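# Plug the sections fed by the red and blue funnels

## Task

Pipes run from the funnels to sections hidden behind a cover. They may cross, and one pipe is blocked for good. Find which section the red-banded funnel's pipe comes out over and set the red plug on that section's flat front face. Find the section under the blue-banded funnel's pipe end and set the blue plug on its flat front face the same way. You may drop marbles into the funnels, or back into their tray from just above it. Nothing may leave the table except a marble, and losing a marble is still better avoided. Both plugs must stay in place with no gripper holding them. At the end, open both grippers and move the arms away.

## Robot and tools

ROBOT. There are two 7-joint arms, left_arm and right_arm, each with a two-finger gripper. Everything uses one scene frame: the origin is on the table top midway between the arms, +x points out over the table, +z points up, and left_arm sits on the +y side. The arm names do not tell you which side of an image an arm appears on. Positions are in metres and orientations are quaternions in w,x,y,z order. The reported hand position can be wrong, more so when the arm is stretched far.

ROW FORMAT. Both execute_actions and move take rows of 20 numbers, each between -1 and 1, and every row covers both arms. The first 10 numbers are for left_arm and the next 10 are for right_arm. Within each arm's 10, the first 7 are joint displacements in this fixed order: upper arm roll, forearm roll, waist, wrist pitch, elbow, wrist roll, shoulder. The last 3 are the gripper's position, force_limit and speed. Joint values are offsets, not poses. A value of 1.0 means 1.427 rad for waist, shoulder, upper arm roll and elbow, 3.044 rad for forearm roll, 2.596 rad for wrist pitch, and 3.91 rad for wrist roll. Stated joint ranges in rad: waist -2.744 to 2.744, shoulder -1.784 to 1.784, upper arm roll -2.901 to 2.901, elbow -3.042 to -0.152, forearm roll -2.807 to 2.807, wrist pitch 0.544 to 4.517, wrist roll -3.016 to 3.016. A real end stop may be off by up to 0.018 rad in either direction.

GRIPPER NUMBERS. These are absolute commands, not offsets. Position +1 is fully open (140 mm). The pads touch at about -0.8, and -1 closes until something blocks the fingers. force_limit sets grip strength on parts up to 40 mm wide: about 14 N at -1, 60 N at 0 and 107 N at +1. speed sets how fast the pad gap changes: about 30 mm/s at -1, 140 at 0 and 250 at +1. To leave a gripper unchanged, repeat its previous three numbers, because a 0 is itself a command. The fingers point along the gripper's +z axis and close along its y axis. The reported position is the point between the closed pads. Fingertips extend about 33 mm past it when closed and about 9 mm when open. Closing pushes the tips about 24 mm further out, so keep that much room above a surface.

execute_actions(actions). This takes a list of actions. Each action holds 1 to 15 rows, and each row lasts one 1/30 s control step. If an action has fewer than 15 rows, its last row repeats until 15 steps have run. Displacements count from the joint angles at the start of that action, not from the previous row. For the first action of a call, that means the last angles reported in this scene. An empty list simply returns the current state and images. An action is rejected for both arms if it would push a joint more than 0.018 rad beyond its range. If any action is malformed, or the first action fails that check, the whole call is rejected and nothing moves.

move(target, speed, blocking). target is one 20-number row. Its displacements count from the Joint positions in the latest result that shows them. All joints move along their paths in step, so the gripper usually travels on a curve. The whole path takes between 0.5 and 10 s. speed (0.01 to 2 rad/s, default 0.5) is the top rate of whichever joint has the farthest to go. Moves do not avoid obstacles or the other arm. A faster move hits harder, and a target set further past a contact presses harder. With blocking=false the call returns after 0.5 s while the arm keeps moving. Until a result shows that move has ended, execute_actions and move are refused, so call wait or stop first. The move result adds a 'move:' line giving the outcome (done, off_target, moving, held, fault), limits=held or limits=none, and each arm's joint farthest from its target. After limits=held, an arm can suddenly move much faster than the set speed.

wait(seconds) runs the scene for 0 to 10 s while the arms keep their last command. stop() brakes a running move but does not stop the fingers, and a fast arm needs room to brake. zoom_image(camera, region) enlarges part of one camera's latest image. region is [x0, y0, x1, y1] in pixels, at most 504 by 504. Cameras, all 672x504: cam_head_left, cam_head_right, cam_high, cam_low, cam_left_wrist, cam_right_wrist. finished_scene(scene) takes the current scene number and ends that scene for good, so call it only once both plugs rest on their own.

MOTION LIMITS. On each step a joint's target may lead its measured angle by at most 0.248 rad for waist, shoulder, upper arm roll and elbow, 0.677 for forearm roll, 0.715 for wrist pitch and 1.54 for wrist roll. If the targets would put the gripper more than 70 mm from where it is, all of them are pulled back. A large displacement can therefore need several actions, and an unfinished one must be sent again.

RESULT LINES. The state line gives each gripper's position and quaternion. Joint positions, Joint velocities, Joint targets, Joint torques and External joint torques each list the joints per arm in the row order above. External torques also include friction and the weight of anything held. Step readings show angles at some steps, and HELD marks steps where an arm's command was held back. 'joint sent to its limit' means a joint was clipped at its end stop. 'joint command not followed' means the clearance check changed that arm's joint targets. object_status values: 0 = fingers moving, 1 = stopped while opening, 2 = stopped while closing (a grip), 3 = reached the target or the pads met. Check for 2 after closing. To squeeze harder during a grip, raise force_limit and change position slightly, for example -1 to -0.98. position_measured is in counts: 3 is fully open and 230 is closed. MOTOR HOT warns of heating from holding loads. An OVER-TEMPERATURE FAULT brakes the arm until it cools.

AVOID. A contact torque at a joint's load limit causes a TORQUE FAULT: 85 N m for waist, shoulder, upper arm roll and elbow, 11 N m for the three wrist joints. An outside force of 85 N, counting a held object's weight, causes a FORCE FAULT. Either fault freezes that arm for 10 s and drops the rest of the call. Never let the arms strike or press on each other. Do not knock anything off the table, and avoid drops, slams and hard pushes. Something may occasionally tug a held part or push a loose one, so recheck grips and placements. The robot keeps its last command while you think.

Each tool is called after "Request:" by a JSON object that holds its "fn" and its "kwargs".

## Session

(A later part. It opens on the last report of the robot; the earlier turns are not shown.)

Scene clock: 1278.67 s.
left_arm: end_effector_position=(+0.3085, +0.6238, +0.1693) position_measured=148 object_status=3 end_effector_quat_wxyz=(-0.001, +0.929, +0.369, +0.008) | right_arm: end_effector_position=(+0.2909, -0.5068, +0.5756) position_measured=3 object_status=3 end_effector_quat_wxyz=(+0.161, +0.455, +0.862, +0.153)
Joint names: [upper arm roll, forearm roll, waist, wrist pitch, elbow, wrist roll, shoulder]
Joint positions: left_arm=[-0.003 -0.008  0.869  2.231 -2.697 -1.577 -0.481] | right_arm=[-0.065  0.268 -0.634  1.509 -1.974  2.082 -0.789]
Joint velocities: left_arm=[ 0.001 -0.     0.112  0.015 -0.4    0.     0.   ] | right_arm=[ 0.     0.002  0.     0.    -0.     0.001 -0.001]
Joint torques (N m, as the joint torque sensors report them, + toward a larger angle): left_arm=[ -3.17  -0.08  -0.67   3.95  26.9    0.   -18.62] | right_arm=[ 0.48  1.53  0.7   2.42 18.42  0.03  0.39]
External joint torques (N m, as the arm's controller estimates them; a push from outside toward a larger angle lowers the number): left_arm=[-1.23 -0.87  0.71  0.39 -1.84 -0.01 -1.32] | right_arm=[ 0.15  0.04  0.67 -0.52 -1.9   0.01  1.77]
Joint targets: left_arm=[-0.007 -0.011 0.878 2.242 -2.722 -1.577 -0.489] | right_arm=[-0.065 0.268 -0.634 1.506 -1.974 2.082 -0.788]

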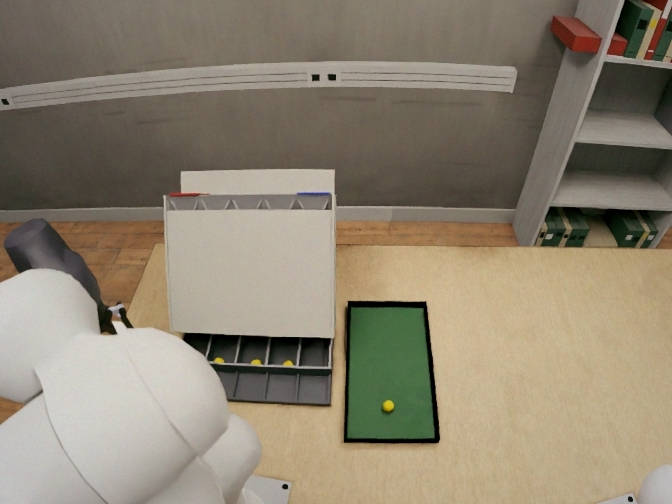

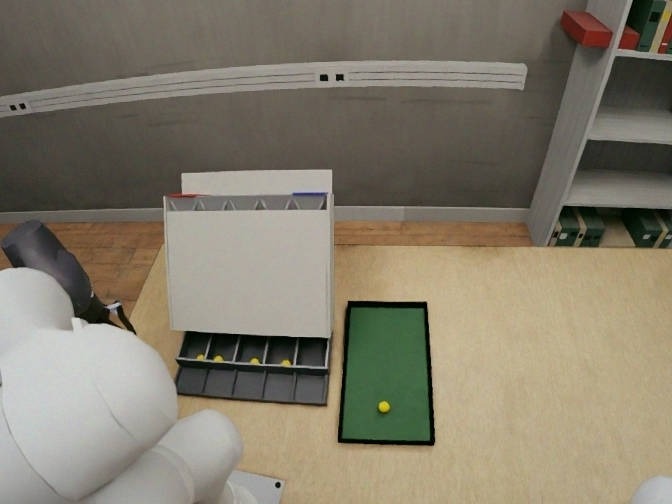

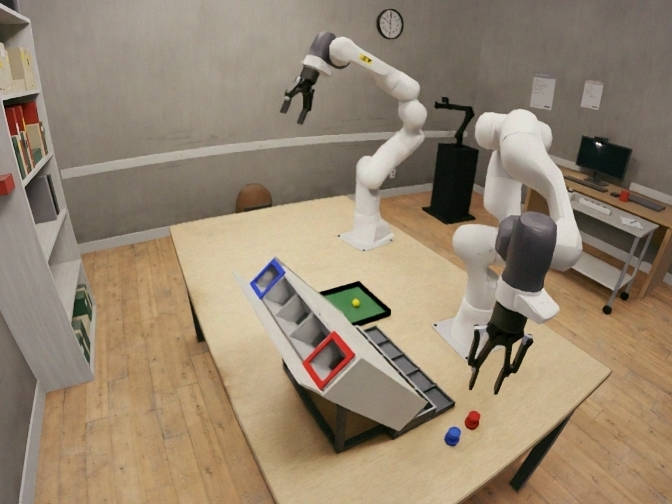

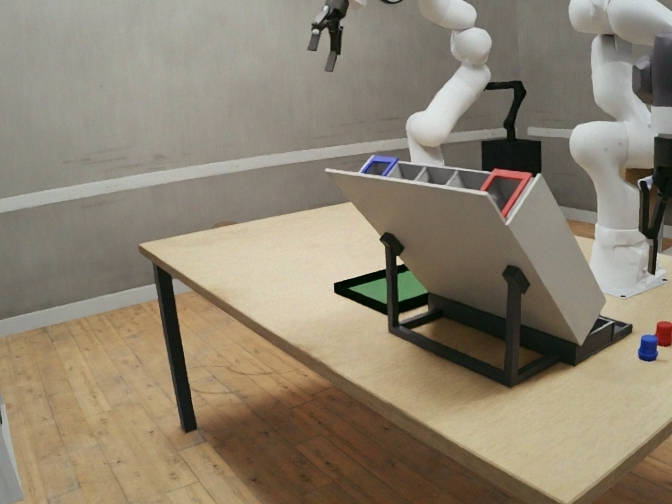

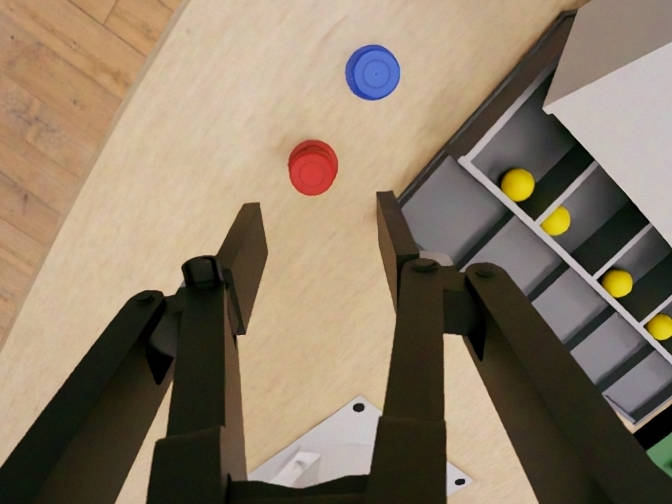

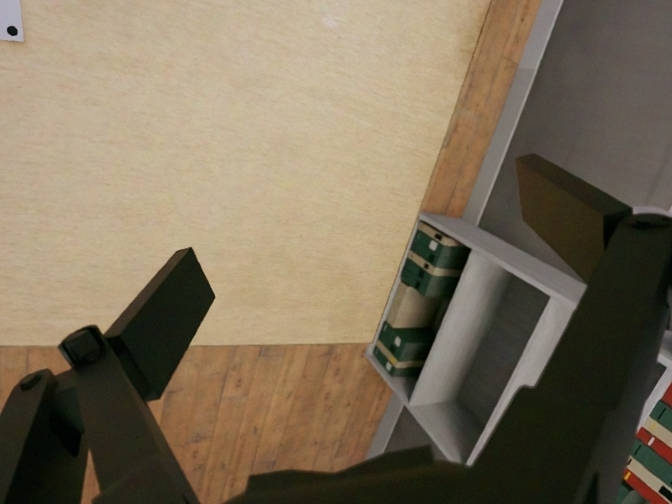

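Now the settled state.

Request:
{"fn": "execute_actions", "kwargs": {"actions": []}}

Request:
{"fn": "zoom_image", "kwargs": {"camera": "cam_left_wrist", "region": [250, 10, 450, 210]}}

Scene clock: 1280.57 s.
left_arm: end_effector_position=(+0.3019, +0.6204, +0.1621) position_measured=148 object_status=3 end_effector_quat_wxyz=(+0.000, +0.928, +0.371, +0.004) | right_arm: end_effector_position=(+0.2909, -0.5068, +0.5756) position_measured=3 object_status=3 end_effector_quat_wxyz=(+0.161, +0.455, +0.862, +0.153)
Joint names: [upper arm roll, forearm roll, waist, wrist pitch, elbow, wrist roll, shoulder]
Joint positions: left_arm=[-0.006 -0.008  0.876  2.24  -2.719 -1.577 -0.486] | right_arm=[-0.065  0.268 -0.634  1.509 -1.974  2.082 -0.789]
Joint velocities: left_arm=[-0.001  0.001  0.     0.    -0.     0.    -0.001] | right_arm=[ 0.     0.001  0.    -0.001  0.001  0.001  0.001]
Joint torques (N m, as the joint torque sensors report them, + toward a larger angle): left_arm=[ -2.1    0.03   1.75   2.82  21.75  -0.06 -15.49] | right_arm=[ 0.38  1.53  0.55  2.41 18.29  0.04  0.36]
External joint torques (N m, as the arm's controller estimates them; a push from outside toward a larger angle lowers the number): left_arm=[-1.65 -0.66  1.8   0.29 -1.04 -0.06 -1.94] | right_arm=[ 0.14  0.06  0.57 -0.53 -2.    0.02  1.68]
Joint targets: left_arm=[-0.007 -0.011 0.878 2.242 -2.722 -1.577 -0.489] | right_arm=[-0.065 0.268 -0.634 1.506 -1.974 2.082 -0.788]

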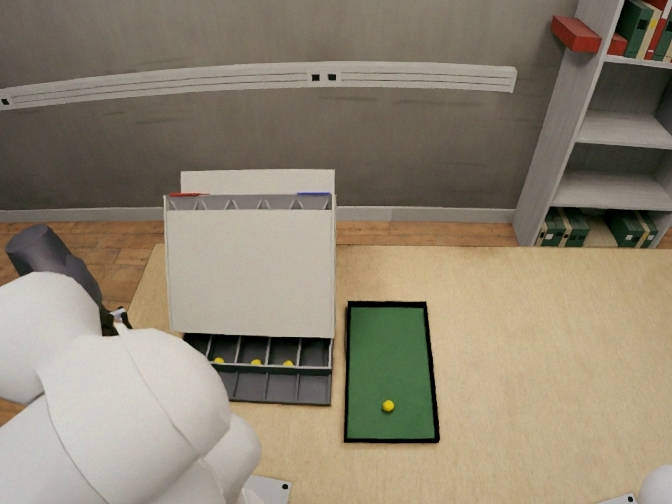

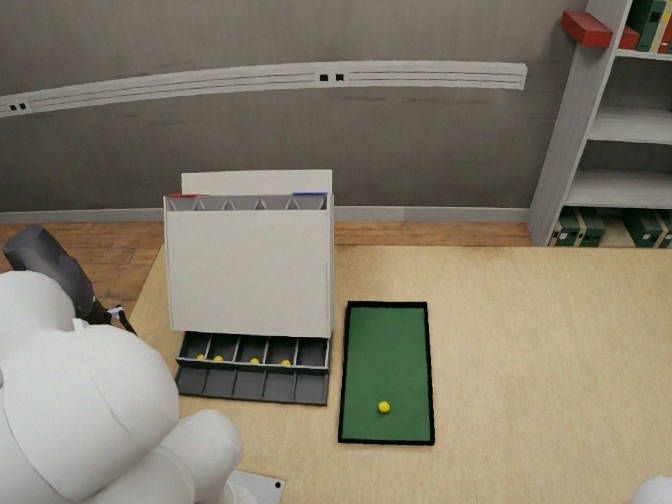

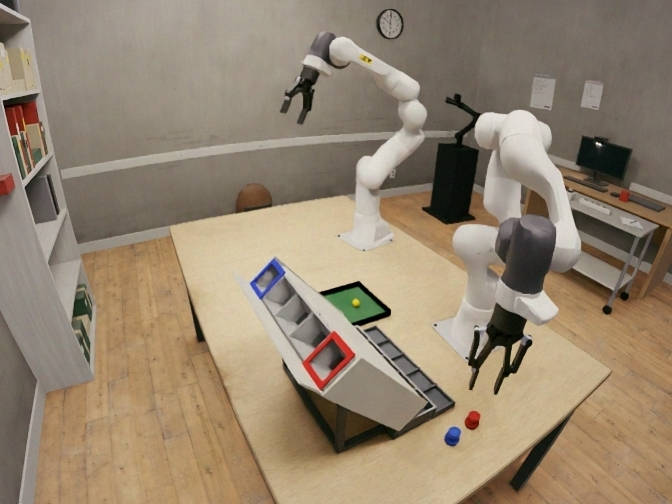

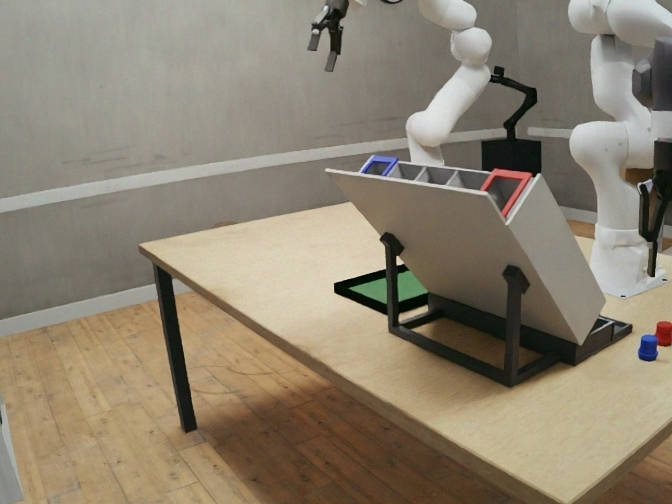

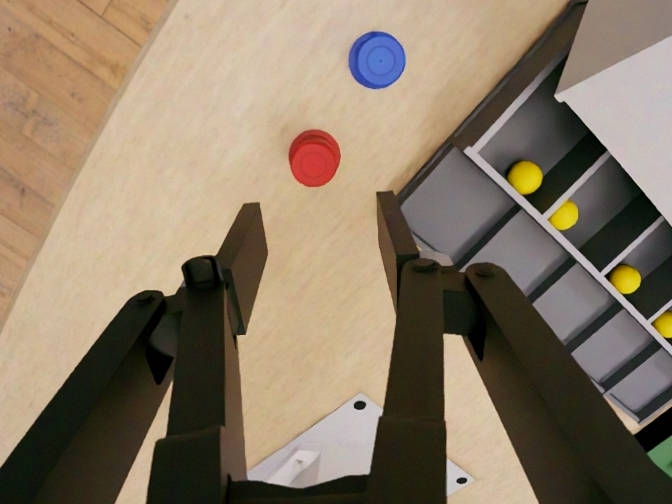

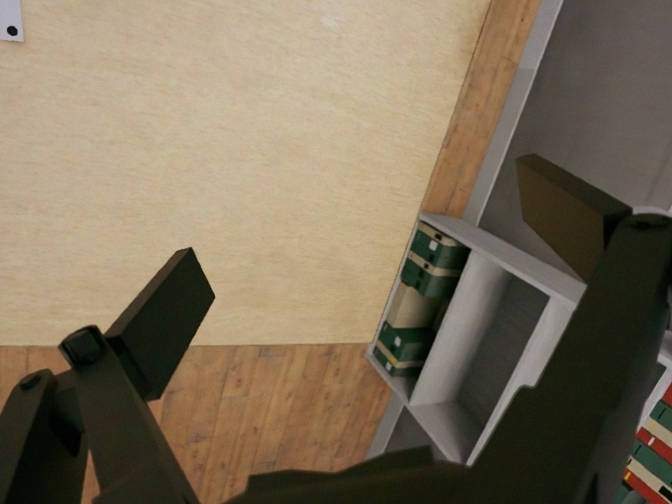

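Region (250, 10, 450, 210) of cam_left_wrist's 672x504 image, scaled by 2.520, with more detail than that image has.

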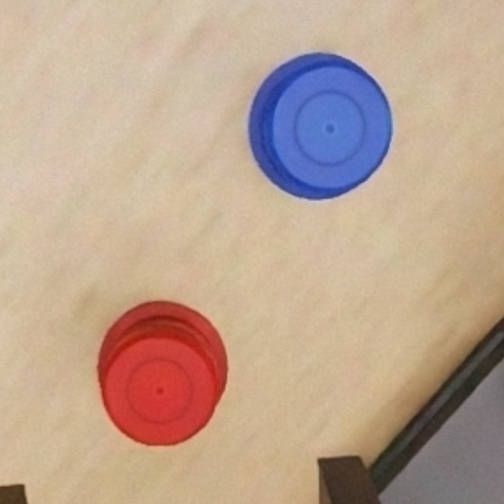

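Request:
{"fn": "zoom_image", "kwargs": {"camera": "cam_left_wrist", "region": [380, 120, 672, 440]}}

Region (380, 120, 672, 440) of cam_left_wrist's 672x504 image, scaled by 1.575, with more detail than that image has; it fills the left 460 columns of this view, and the rest is white.

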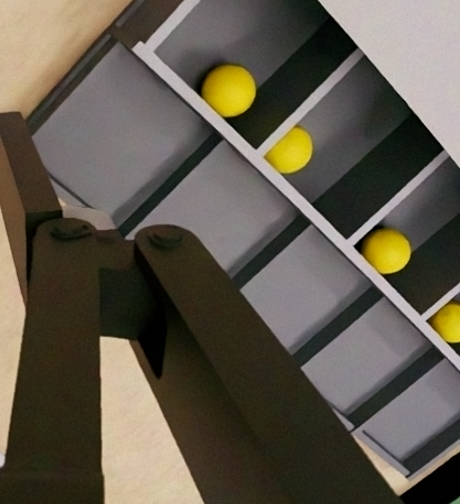

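Request:
{"fn": "execute_actions", "kwargs": {"actions": [[[0,-0.001,0.0022,0.00184,-0.00494,0,0.0131,-0.2,0,0,0,0,0,-0.0012,-0.0004,0,0.0007,1,0,0],[0,-0.001,0.00315,0.01479,-0.00876,0,0.02792,-0.2,0,0,0,0,0,-0.0012,-0.0004,0,0.0007,1,0,0],[0,-0.001,0.00441,0.03996,-0.01378,0,0.04745,-0.2,0,0,0,0,0,-0.0012,-0.0004,0,0.0007,1,0,0],[0,-0.001,0.0059,0.06713,-0.01973,0,0.07055,-0.2,0,0,0,0,0,-0.0012,-0.0004,0,0.0007,1,0,0],[0,-0.001,0.00753,0.09469,-0.02625,0,0.09589,-0.2,0,0,0,0,0,-0.0012,-0.0004,0,0.0007,1,0,0],[0,-0.001,0.00922,0.12107,-0.03296,0,0.12198,-0.2,0,0,0,0,0,-0.0012,-0.0004,0,0.0007,1,0,0],[0,-0.001,0.01085,0.14471,-0.03949,0,0.14732,-0.2,0,0,0,0,0,-0.0012,-0.0004,0,0.0007,1,0,0],[0,-0.001,0.01233,0.1643,-0.04543,0,0.17042,-0.2,0,0,0,0,0,-0.0012,-0.0004,0,0.0007,1,0,0],[0,-0.001,0.0136,0.17861,-0.05046,0,0.18995,-0.2,0,0,0,0,0,-0.0012,-0.0004,0,0.0007,1,0,0],[0,-0.001,0.01455,0.18688,-0.05427,0,0.20477,-1,0,0.25,0,0,0,-0.0012,-0.0004,0,0.0007,1,0,0],[0,-0.001,0.01514,0.18859,-0.05665,0,0.21402,-1,0,0.25,0,0,0,-0.0012,-0.0004,0,0.0007,1,0,0],[0,-0.001,0.01535,0.18367,-0.05746,0,0.21717,-1,0,0.25,0,0,0,-0.0012,-0.0004,0,0.0007,1,0,0],[0,-0.001,0.01535,0.17237,-0.05746,0,0.21717,-1,0,0.25,0,0,0,-0.0012,-0.0004,0,0.0007,1,0,0],[0,-0.001,0.01535,0.15644,-0.05746,0,0.21717,-1,0,0.25,0,0,0,-0.0012,-0.0004,0,0.0007,1,0,0],[0,-0.001,0.01535,0.14769,-0.05746,0,0.21717,-1,0,0.25,0,0,0,-0.0012,-0.0004,0,0.0007,1,0,0]],[[0,-0.001,0.0013,0.0013,-0.0007,0,0.0008,-1,0,0.25,0,0,0,-0.0012,-0.0004,0,0.0007,1,0,0],[0,-0.001,0.0006,0.0004,-0.0007,0,-0.00479,-1,0,0.25,0,0,0,-0.0012,-0.0004,0,0.0007,1,0,0],[0,-0.001,-0.00318,-0.00616,-0.0007,0,-0.01327,-1,0,0.25,0,0,0,-0.0012,-0.0004,0,0.0007,1,0,0],[0,-0.001,-0.01138,-0.01814,-0.0009,0,-0.02636,-1,0,0.25,0,0,0,-0.0012,-0.0004,0,0.0007,1,0,0],[0,-0.001,-0.02477,-0.03144,-0.00387,0,-0.04324,-1,0,0.25,0,0,0,-0.0012,-0.0004,0,0.0007,1,0,0],[0,-0.001,-0.04294,-0.04515,-0.00858,0,-0.06293,-1,0,0.25,0,0,0,-0.0012,-0.0004,0,0.0007,1,0,0],[0,-0.001,-0.06533,-0.05777,-0.01493,0,-0.08433,-1,0,0.25,0,0,0,-0.0012,-0.0004,0,0.0007,1,0,0],[0,-0.001,-0.09128,-0.06855,-0.02282,0,-0.10631,-1,0,0.25,0,0,0,-0.0012,-0.0004,0,0.0007,1,0,0],[0,-0.001,-0.11998,-0.07672,-0.03212,0,-0.12774,-1,0,0.25,0,0,0,-0.0012,-0.0004,0,0.0007,1,0,0],[0,-0.001,-0.15058,-0.08173,-0.04258,0,-0.14761,-1,0,0.25,0,0,0,-0.0012,-0.0004,0,0.0007,1,0,0],[0,-0.001,-0.18213,-0.08327,-0.05397,0,-0.16506,-1,0,0.25,0,0,0,-0.0012,-0.0004,0,0.0007,1,0,0],[0,-0.001,-0.21368,-0.08138,-0.06594,0,-0.17942,-1,0,0.25,0,0,0,-0.0012,-0.0004,0,0.0007,1,0,0],[0,-0.001,-0.24428,-0.07616,-0.07814,0,-0.19025,-1,0,0.25,0,0,0,-0.0012,-0.0004,0,0.0007,1,0,0],[0,-0.001,-0.27298,-0.06814,-0.09017,0,-0.19737,-1,0,0.25,0,0,0,-0.0012,-0.0004,0,0.0007,1,0,0],[0,-0.001,-0.29893,-0.0576,-0.10163,0,-0.20081,-1,0,0.25,0,0,0,-0.0012,-0.0004,0,0.0007,1,0,0]],[[0,-0.001,-0.08685,0.01679,-0.042,0,-0.01547,-1,0,0.25,0,0,0,-0.0012,-0.0004,0,0.0007,1,0,0],[0,-0.001,-0.10502,0.0288,-0.05104,0,-0.01183,-1,0,0.25,0,0,0,-0.0012,-0.0004,0,0.0007,1,0,0],[0,-0.001,-0.1184,0.04042,-0.05831,0,-0.0058,-1,0,0.25,0,0,0,-0.0012,-0.0004,0,0.0007,1,0,0],[0,-0.001,-0.1266,0.05069,-0.06348,0,0.00125,-1,0,0.25,0,0,0,-0.0012,-0.0004,0,0.0007,1,0,0],[0,-0.001,-0.12936,0.05889,-0.06633,0,0.00936,-1,0,0.25,0,0,0,-0.0012,-0.0004,0,0.0007,1,0,0],[0,-0.001,-0.12936,0.0644,-0.06772,0,0.01659,-1,0,0.25,0,0,0,-0.0012,-0.0004,0,0.0007,1,0,0],[0,-0.001,-0.12936,0.06691,-0.06858,0,0.02115,-1,0,0.25,0,0,0,-0.0012,-0.0004,0,0.0007,1,0,0],[0,-0.001,-0.12936,0.06553,-0.06889,0,0.02235,-1,0,0.25,0,0,0,-0.0012,-0.0004,0,0.0007,1,0,0],[0,-0.001,-0.12936,0.06035,-0.06889,0,0.02235,-1,0,0.25,0,0,0,-0.0012,-0.0004,0,0.0007,1,0,0],[0,-0.001,-0.12936,0.0528,-0.06889,0,0.02235,-1,0,0.25,0,0,0,-0.0012,-0.0004,0,0.0007,1,0,0],[0,-0.001,-0.12936,0.04861,-0.06889,0,0.02235,-1,0,0.25,0,0,0,-0.0012,-0.0004,0,0.0007,1,0,0],[0,-0.001,-0.12936,0.04861,-0.06889,0,0.02235,-0.25,0,0.3,0,0,0,-0.0012,-0.0004,0,0.0007,1,0,0]]]}}

Scene clock: 1402.07 s.
left_arm: end_effector_position=(+0.3382, +0.4466, +0.0607) position_measured=166 object_status=0 end_effector_quat_wxyz=(-0.001, +0.992, +0.129, +0.010) | right_arm: end_effector_position=(+0.2909, -0.5068, +0.5756) position_measured=3 object_status=3 end_effector_quat_wxyz=(+0.161, +0.455, +0.862, +0.153)
Joint names: [upper arm roll, forearm roll, waist, wrist pitch, elbow, wrist roll, shoulder]
Joint positions: left_arm=[-0.008 -0.009  0.374  2.585 -2.992 -1.577 -0.426] | right_arm=[-0.065  0.268 -0.634  1.509 -1.974  2.082 -0.789]
Joint velocities: left_arm=[-0.     0.001 -0.007  0.001 -0.006  0.001  0.011] | right_arm=[ 0.001 -0.001  0.     0.     0.001 -0.002  0.   ]
Joint torques (N m, as the joint torque sensors report them, + toward a larger angle): left_arm=[  0.03  -0.21  -0.33   2.81  17.84  -0.09 -11.06] | right_arm=[ 0.55  1.5   0.67  2.42 18.67  0.09  0.54]
External joint torques (N m, as the arm's controller estimates them; a push from outside toward a larger angle lowers the number): left_arm=[ 0.38 -0.7  -0.35  0.23 -1.24 -0.09  0.85] | right_arm=[ 0.26  0.02  0.67 -0.53 -1.7   0.08  1.95]
External joint torques at the end of the 1st action: left_arm=[-0.61 -0.62  2.72  2.39 -0.94 -0.08  6.41] | right_arm=[ 0.32  0.04  0.42 -0.5  -1.88  0.03  1.64]
External joint torques at the end of the 2nd action: left_arm=[-0.53 -0.55 -1.75  0.32 -1.78  0.   -1.15] | right_arm=[ 0.45  0.05  0.56 -0.51 -1.98  0.05  1.54]
Joint targets: left_arm=[-0.007 -0.012 0.371 2.587 -2.995 -1.577 -0.423] | right_arm=[-0.065 0.268 -0.634 1.506 -1.974 2.082 -0.788]
Step readings (joint positions; steps 1 to 15: 1st action; 16 to 30: 2nd action; 31 to 45: 3rd action):
0: left_arm=[-0.006 -0.008 0.876 2.240 -2.719 -1.577 -0.487] | right_arm=[-0.065 0.268 -0.634 1.509 -1.974 2.082 -0.789]
1: left_arm=[-0.006 -0.008 0.876 2.241 -2.719 -1.577 -0.485] | right_arm=[-0.065 0.268 -0.634 1.509 -1.974 2.082 -0.789]
2: left_arm=[-0.006 -0.008 0.876 2.247 -2.720 -1.577 -0.478] | right_arm=[-0.065 0.268 -0.634 1.509 -1.974 2.082 -0.789]
4: left_arm=[-0.006 -0.008 0.878 2.289 -2.727 -1.577 -0.445] | right_arm=[-0.065 0.268 -0.634 1.509 -1.974 2.082 -0.789]
8: left_arm=[-0.006 -0.008 0.886 2.453 -2.759 -1.577 -0.321] | right_arm=[-0.065 0.268 -0.634 1.509 -1.974 2.082 -0.789]
15: left_arm=[-0.006 -0.009 0.893 2.619 -2.794 -1.577 -0.194] | right_arm=[-0.065 0.268 -0.634 1.509 -1.974 2.082 -0.789]
16: left_arm=[-0.006 -0.009 0.893 2.617 -2.794 -1.577 -0.195] | right_arm=[-0.065 0.268 -0.634 1.509 -1.974 2.082 -0.789]
17: left_arm=[-0.006 -0.009 0.893 2.617 -2.794 -1.577 -0.197] | right_arm=[-0.065 0.268 -0.634 1.509 -1.974 2.082 -0.789]
19: left_arm=[-0.006 -0.009 0.890 2.608 -2.795 -1.577 -0.206] | right_arm=[-0.065 0.268 -0.634 1.509 -1.974 2.082 -0.789]
23: left_arm=[-0.002 -0.009 0.827 2.541 -2.809 -1.577 -0.283] | right_arm=[-0.065 0.268 -0.634 1.509 -1.974 2.082 -0.789]
30: left_arm=[-0.007 -0.009 0.555 2.461 -2.897 -1.577 -0.455] | right_arm=[-0.065 0.268 -0.634 1.509 -1.974 2.082 -0.789]
31: left_arm=[-0.008 -0.009 0.516 2.468 -2.913 -1.577 -0.464] | right_arm=[-0.065 0.268 -0.634 1.509 -1.974 2.082 -0.789]
32: left_arm=[-0.008 -0.009 0.480 2.480 -2.929 -1.577 -0.469] | right_arm=[-0.065 0.268 -0.634 1.509 -1.974 2.082 -0.789]
34: left_arm=[-0.010 -0.009 0.424 2.511 -2.958 -1.577 -0.465] | right_arm=[-0.065 0.268 -0.634 1.509 -1.974 2.082 -0.789]
38: left_arm=[-0.010 -0.009 0.381 2.572 -2.988 -1.577 -0.436] | right_arm=[-0.065 0.268 -0.634 1.509 -1.974 2.082 -0.789]
45: Joint positions above

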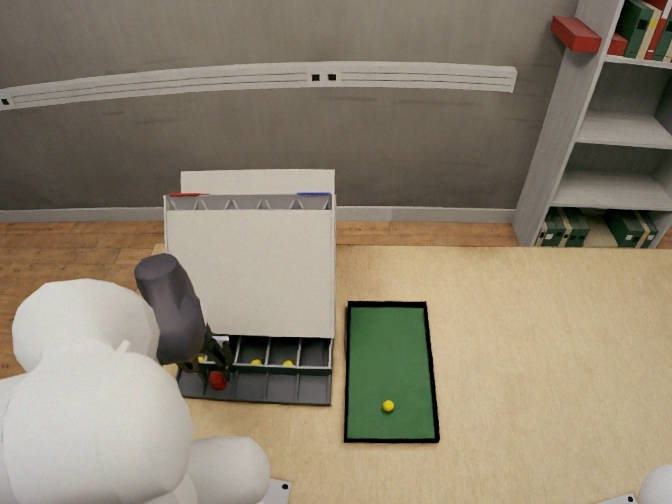

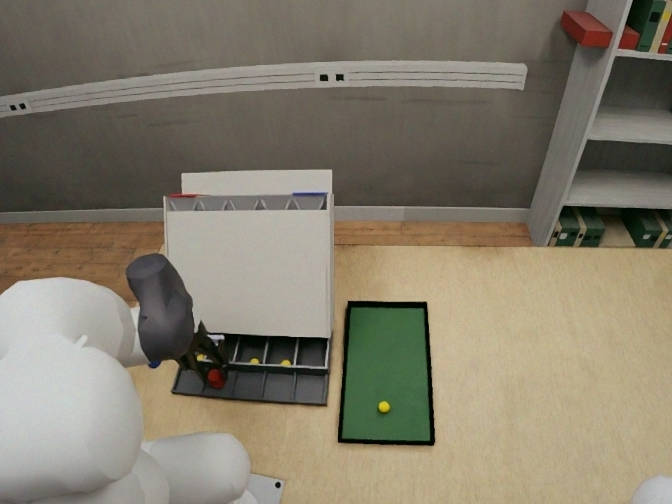

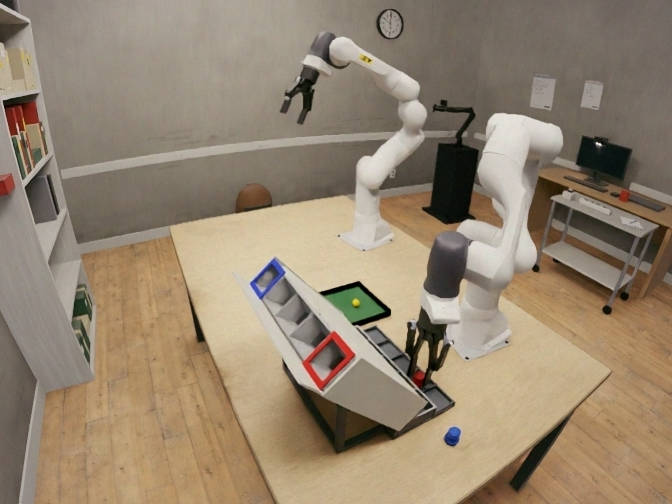

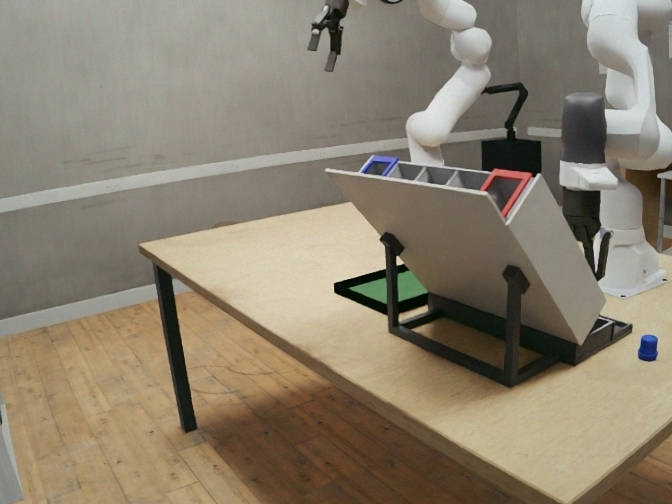

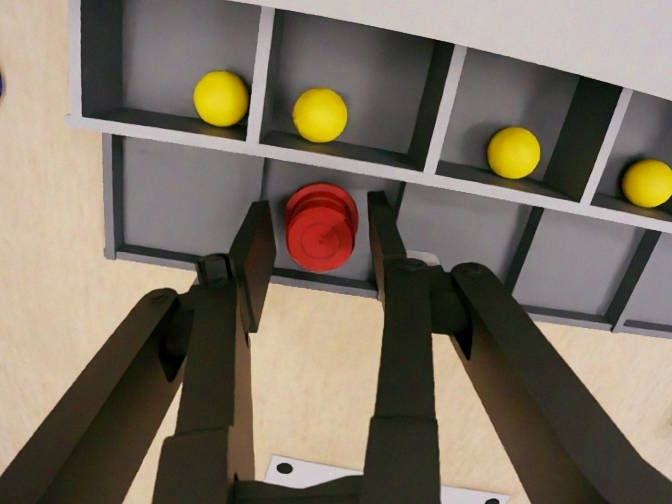

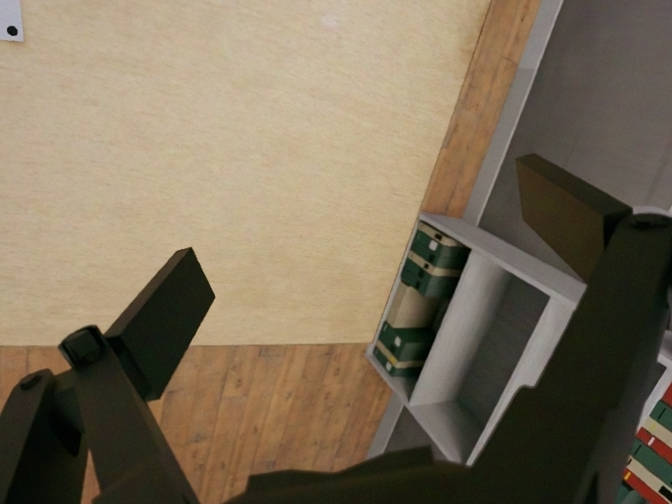

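Request:
{"fn": "execute_actions", "kwargs": {"actions": []}}

Scene clock: 1407.13 s.
left_arm: end_effector_position=(+0.3378, +0.4464, +0.0603) position_measured=160 object_status=3 end_effector_quat_wxyz=(-0.000, +0.992, +0.129, +0.009) | right_arm: end_effector_position=(+0.2909, -0.5068, +0.5756) position_measured=3 object_status=3 end_effector_quat_wxyz=(+0.161, +0.455, +0.862, +0.153)
Joint names: [upper arm roll, forearm roll, waist, wrist pitch, elbow, wrist roll, shoulder]
Joint positions: left_arm=[-0.008 -0.009  0.373  2.585 -2.993 -1.577 -0.425] | right_arm=[-0.065  0.268 -0.634  1.509 -1.974  2.082 -0.789]
Joint velocities: left_arm=[-0.     0.    -0.002 -0.001  0.    -0.    -0.   ] | right_arm=[-0.001  0.    -0.001 -0.001  0.    -0.     0.001]
Joint torques (N m, as the joint torque sensors report them, + toward a larger angle): left_arm=[ -0.02  -0.3   -0.98   2.8   18.6    0.01 -10.7 ] | right_arm=[ 0.59  1.53  0.57  2.43 18.27  0.12  0.42]
External joint torques (N m, as the arm's controller estimates them; a push from outside toward a larger angle lowers the number): left_arm=[ 0.4  -0.78 -0.91  0.24 -0.39  0.01  1.14] | right_arm=[ 0.3   0.06  0.58 -0.51 -1.98  0.1   1.67]
Joint targets: left_arm=[-0.007 -0.012 0.371 2.587 -2.995 -1.577 -0.423] | right_arm=[-0.065 0.268 -0.634 1.506 -1.974 2.082 -0.788]

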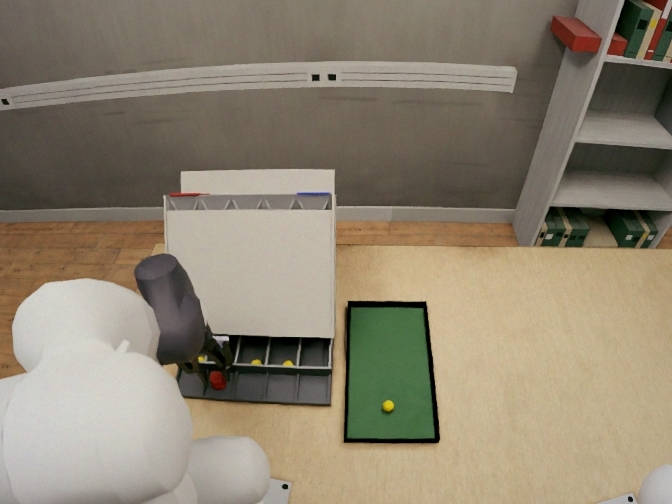

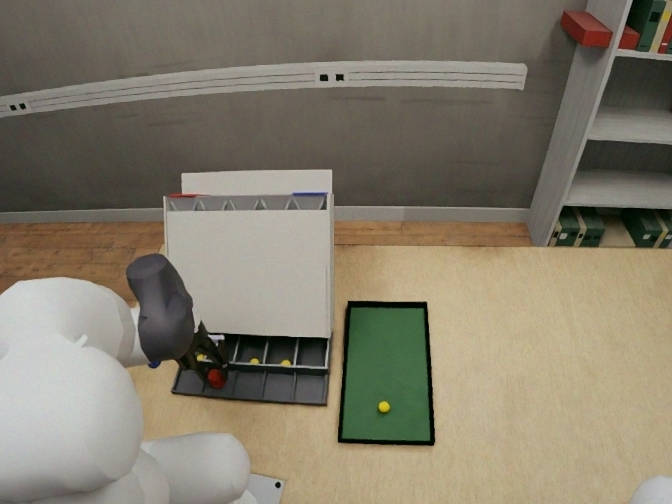

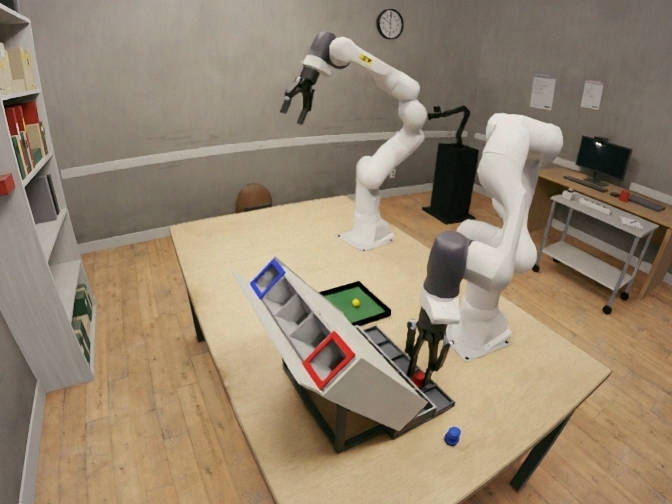

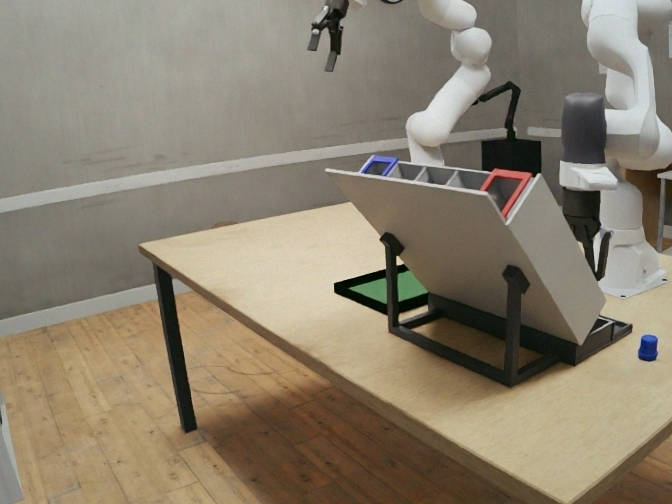

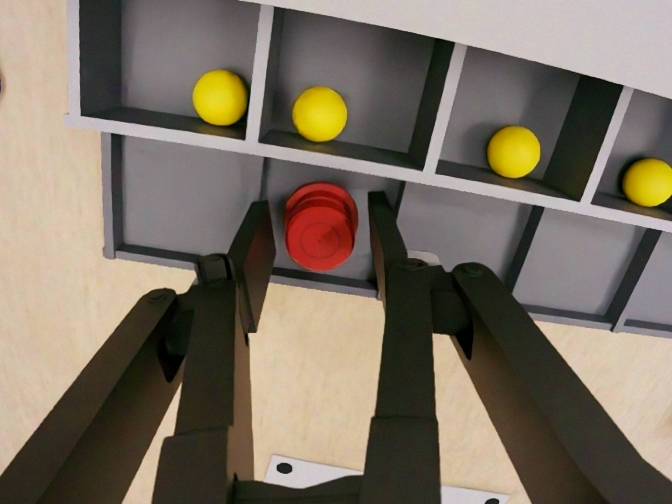

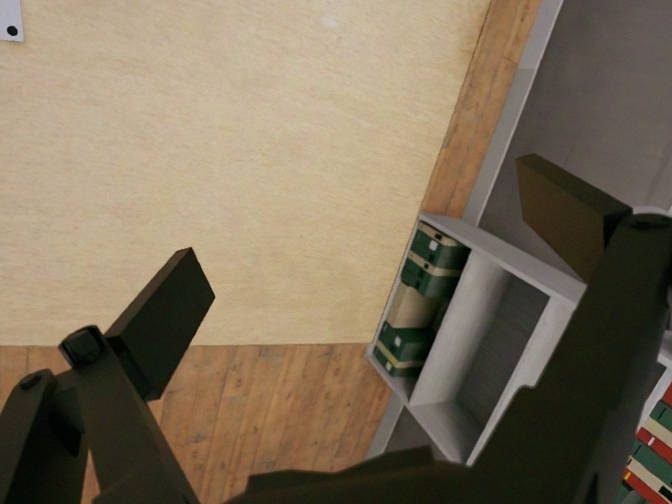

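Request:
{"fn": "execute_actions", "kwargs": {"actions": [[[0,-0.001,0,-0.0006,0.00265,0,-0.00614,-0.25,0,0.3,0,0,0,-0.0012,-0.0004,0,0.0007,1,0,0],[0,-0.001,0,-0.00839,0.00535,0,-0.01624,-0.25,0,0.3,0,0,0,-0.0012,-0.0004,0,0.0007,1,0,0],[0,-0.001,0,-0.02203,0.00778,0,-0.02807,-0.25,0,0.3,0,0,0,-0.0012,-0.0004,0,0.0007,1,0,0],[0,-0.001,0.0005,-0.03679,0.01057,0,-0.04182,-0.25,0,0.3,0,0,0,-0.0012,-0.0004,0,0.0007,1,0,0],[0,-0.001,0.0042,-0.05176,0.01543,0,-0.05263,-0.25,0,0.3,0,0,0,-0.0012,-0.0004,0,0.0007,1,0,0],[0,-0.001,0.01487,-0.06613,0.02702,0,-0.0566,-0.25,0,0.3,0,0,0,-0.0012,-0.0004,0,0.0007,1,0,0],[0,-0.001,0.03046,-0.07908,0.04521,0,-0.05516,-0.25,0,0.3,0,0,0,-0.0012,-0.0004,0,0.0007,1,0,0],[0,-0.001,0.04952,-0.08985,0.06657,0,-0.04735,-0.25,0,0.3,0,0,0,-0.0012,-0.0004,0,0.0007,1,0,0],[0,-0.001,0.07149,-0.09777,0.09039,0,-0.03516,-0.25,0,0.3,0,0,0,-0.0012,-0.0004,0,0.0007,1,0,0],[0,-0.001,0.0957,-0.10241,0.11587,0,-0.01858,-0.12,0,0,0,0,0,-0.0012,-0.0004,0,0.0007,1,0,0],[0,-0.001,0.12142,-0.1035,0.14219,0,0.00274,-0.12,0,0,0,0,0,-0.0012,-0.0004,0,0.0007,1,0,0],[0,-0.001,0.14786,-0.10097,0.16853,0,0.0283,-0.12,0,0,0,0,0,-0.0012,-0.0004,0,0.0007,1,0,0],[0,-0.001,0.1742,-0.09498,0.19411,0,0.05737,-0.12,0,0,0,0,0,-0.0012,-0.0004,0,0.0007,1,0,0],[0,-0.001,0.19966,-0.08589,0.21815,0,0.08899,-0.12,0,0,0,0,0,-0.0012,-0.0004,0,0.0007,1,0,0],[0,-0.001,0.22348,-0.07346,0.23994,0,0.12203,-0.12,0,0,0,0,0,-0.0012,-0.0004,0,0.0007,1,0,0]],[[0,-0.001,0.07582,0.01948,0.0672,0,0.10159,-0.12,0,0,0,0,0,-0.0012,-0.0004,0,0.0007,1,0,0],[0,-0.001,0.09421,0.03412,0.08283,0,0.13359,-0.12,0,0,0,0,0,-0.0012,-0.0004,0,0.0007,1,0,0],[0,-0.001,0.10902,0.04905,0.09469,0,0.16307,-0.12,0,0,0,0,0,-0.0012,-0.0004,0,0.0007,1,0,0],[0,-0.001,0.11978,0.06335,0.10256,0,0.18866,-0.12,0,0,0,0,0,-0.0012,-0.0004,0,0.0007,1,0,0],[0,-0.001,0.12618,0.07619,0.10622,0,0.20928,-0.12,0,0,0,0,0,-0.0012,-0.0004,0,0.0007,1,0,0],[0,-0.001,0.12802,0.08683,0.10569,0,0.22376,-0.12,0,0,0,0,0,-0.0012,-0.0004,0,0.0007,1,0,0],[0,-0.001,0.12524,0.09468,0.09997,0,0.23142,-0.12,0,0,0,0,0,-0.0012,-0.0004,0,0.0007,1,0,0],[0,-0.001,0.12141,0.09922,0.0915,0,0.23572,-0.12,0,0,0,0,0,-0.0012,-0.0004,0,0.0007,1,0,0],[0,-0.001,0.12011,0.10021,0.08787,0,0.23945,-1,0,0.2,0,0,0,-0.0012,-0.0004,0,0.0007,1,0,0],[0,-0.001,0.12011,0.09754,0.08776,0,0.2405,-1,0,0.2,0,0,0,-0.0012,-0.0004,0,0.0007,1,0,0],[0,-0.001,0.12011,0.09139,0.0881,0,0.23788,-1,0,0.2,0,0,0,-0.0012,-0.0004,0,0.0007,1,0,0],[0,-0.001,0.12011,0.08276,0.0879,0,0.2373,-1,0,0.2,0,0,0,-0.0012,-0.0004,0,0.0007,1,0,0],[0,-0.001,0.12011,0.078,0.08732,0,0.23735,-1,0,0.2,0,0,0,-0.0012,-0.0004,0,0.0007,1,0,0]]]}}

Scene clock: 1497.33 s.
left_arm: end_effector_position=(+0.3799, +0.6355, +0.0479) position_measured=191 object_status=0 end_effector_quat_wxyz=(+0.003, +0.945, +0.327, -0.002) | right_arm: end_effector_position=(+0.2909, -0.5068, +0.5756) position_measured=3 object_status=3 end_effector_quat_wxyz=(+0.161, +0.455, +0.862, +0.153)
Joint names: [upper arm roll, forearm roll, waist, wrist pitch, elbow, wrist roll, shoulder]
Joint positions: left_arm=[-0.01  -0.009  0.783  2.581 -2.595 -1.577 -0.008] | right_arm=[-0.065  0.268 -0.634  1.509 -1.974  2.082 -0.789]
Joint velocities: left_arm=[-0.005  0.     0.     0.001 -0.001  0.002  0.   ] | right_arm=[-0.001 -0.    -0.     0.     0.001 -0.001  0.   ]
Joint torques (N m, as the joint torque sensors report them, + toward a larger angle): left_arm=[ -2.    -0.24   0.25   2.82  17.7   -0.05 -25.67] | right_arm=[ 0.48  1.52  0.53  2.42 18.53  0.01  0.04]
External joint torques (N m, as the arm's controller estimates them; a push from outside toward a larger angle lowers the number): left_arm=[-2.03 -0.71  0.27  0.3  -0.63 -0.05  0.  ] | right_arm=[ 0.28  0.06  0.57 -0.53 -1.77 -0.01  1.4 ]
External joint torques at the end of the 1st action: left_arm=[-0.51 -0.58  0.84  0.26  1.09 -0.04  1.07] | right_arm=[ 0.18  0.02  0.65 -0.51 -2.18  0.05  1.66]
Joint targets: left_arm=[-0.011 -0.012 0.783 2.583 -2.596 -1.577 -0.008] | right_arm=[-0.065 0.268 -0.634 1.506 -1.974 2.082 -0.788]
Step readings (joint positions; steps 1 to 15: 1st action; 16 to 30: 2nd action):
0: left_arm=[-0.008 -0.009 0.373 2.585 -2.993 -1.577 -0.425] | right_arm=[-0.065 0.268 -0.634 1.509 -1.974 2.082 -0.789]
1: left_arm=[-0.008 -0.009 0.373 2.585 -2.993 -1.577 -0.426] | right_arm=[-0.065 0.268 -0.634 1.509 -1.974 2.082 -0.789]
2: left_arm=[-0.008 -0.009 0.373 2.582 -2.992 -1.577 -0.430] | right_arm=[-0.065 0.268 -0.634 1.509 -1.974 2.082 -0.789]
4: left_arm=[-0.008 -0.009 0.373 2.559 -2.989 -1.577 -0.450] | right_arm=[-0.065 0.268 -0.634 1.509 -1.974 2.082 -0.789]
8: left_arm=[-0.010 -0.009 0.403 2.469 -2.947 -1.577 -0.490] | right_arm=[-0.065 0.268 -0.634 1.509 -1.974 2.082 -0.789]
15: left_arm=[-0.011 -0.009 0.612 2.381 -2.720 -1.577 -0.346] | right_arm=[-0.065 0.268 -0.634 1.509 -1.974 2.082 -0.789]
16: left_arm=[-0.011 -0.009 0.646 2.389 -2.687 -1.577 -0.305] | right_arm=[-0.065 0.268 -0.634 1.509 -1.974 2.082 -0.789]
17: left_arm=[-0.011 -0.009 0.677 2.404 -2.657 -1.577 -0.261] | right_arm=[-0.065 0.268 -0.634 1.509 -1.974 2.082 -0.789]
19: left_arm=[-0.010 -0.009 0.731 2.444 -2.611 -1.577 -0.174] | right_arm=[-0.065 0.268 -0.634 1.509 -1.974 2.082 -0.789]
23: left_arm=[-0.006 -0.009 0.782 2.537 -2.584 -1.577 -0.047] | right_arm=[-0.065 0.268 -0.634 1.509 -1.974 2.082 -0.789]
30: Joint positions above

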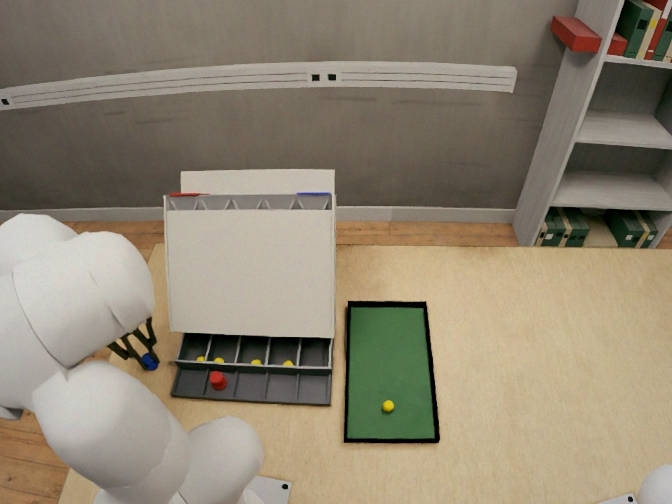

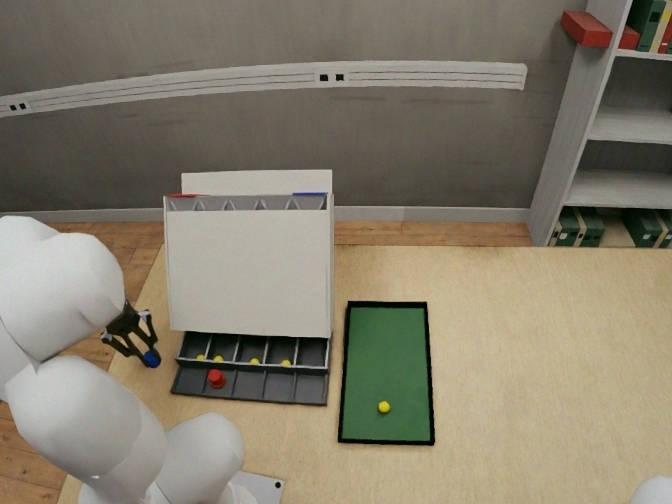

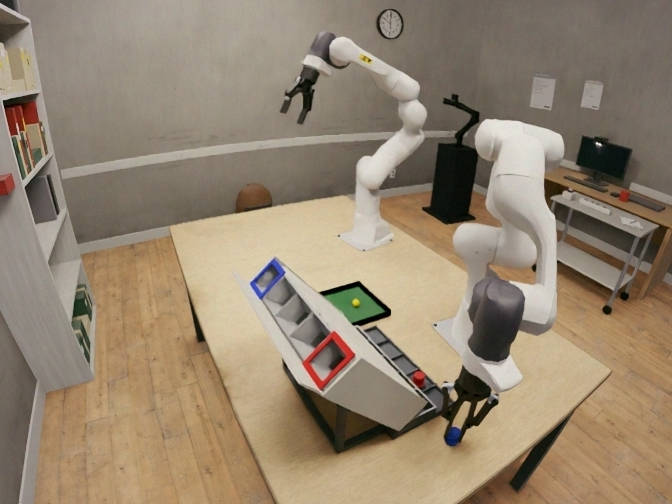

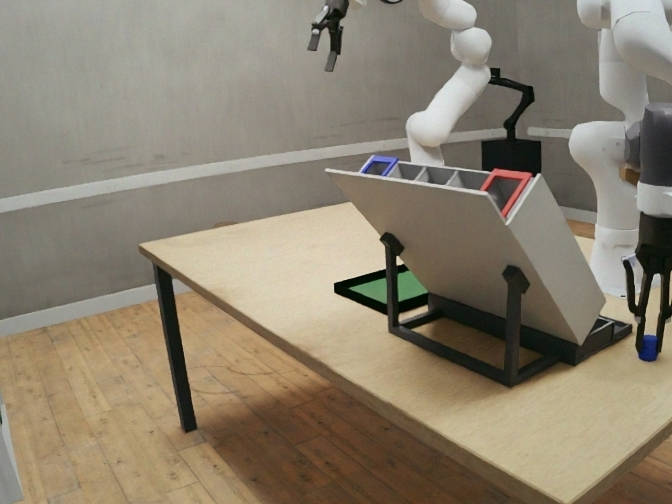

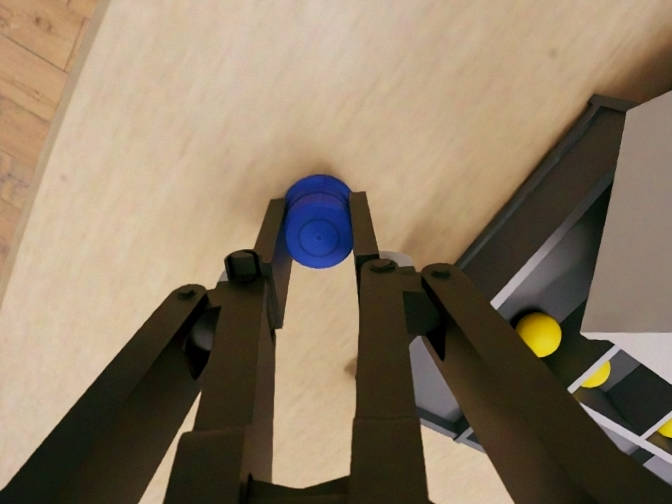

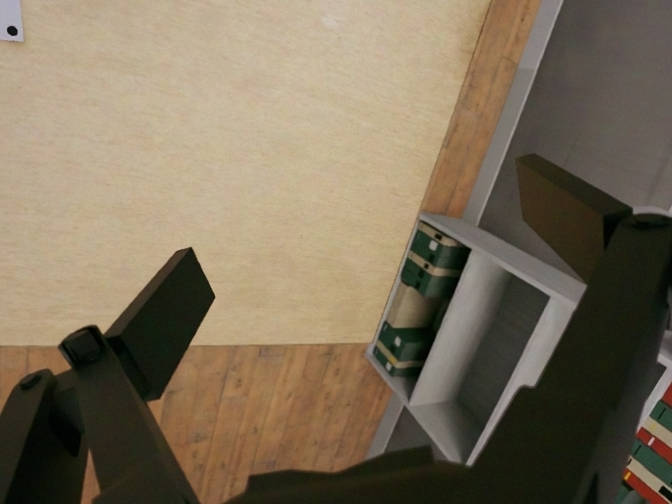

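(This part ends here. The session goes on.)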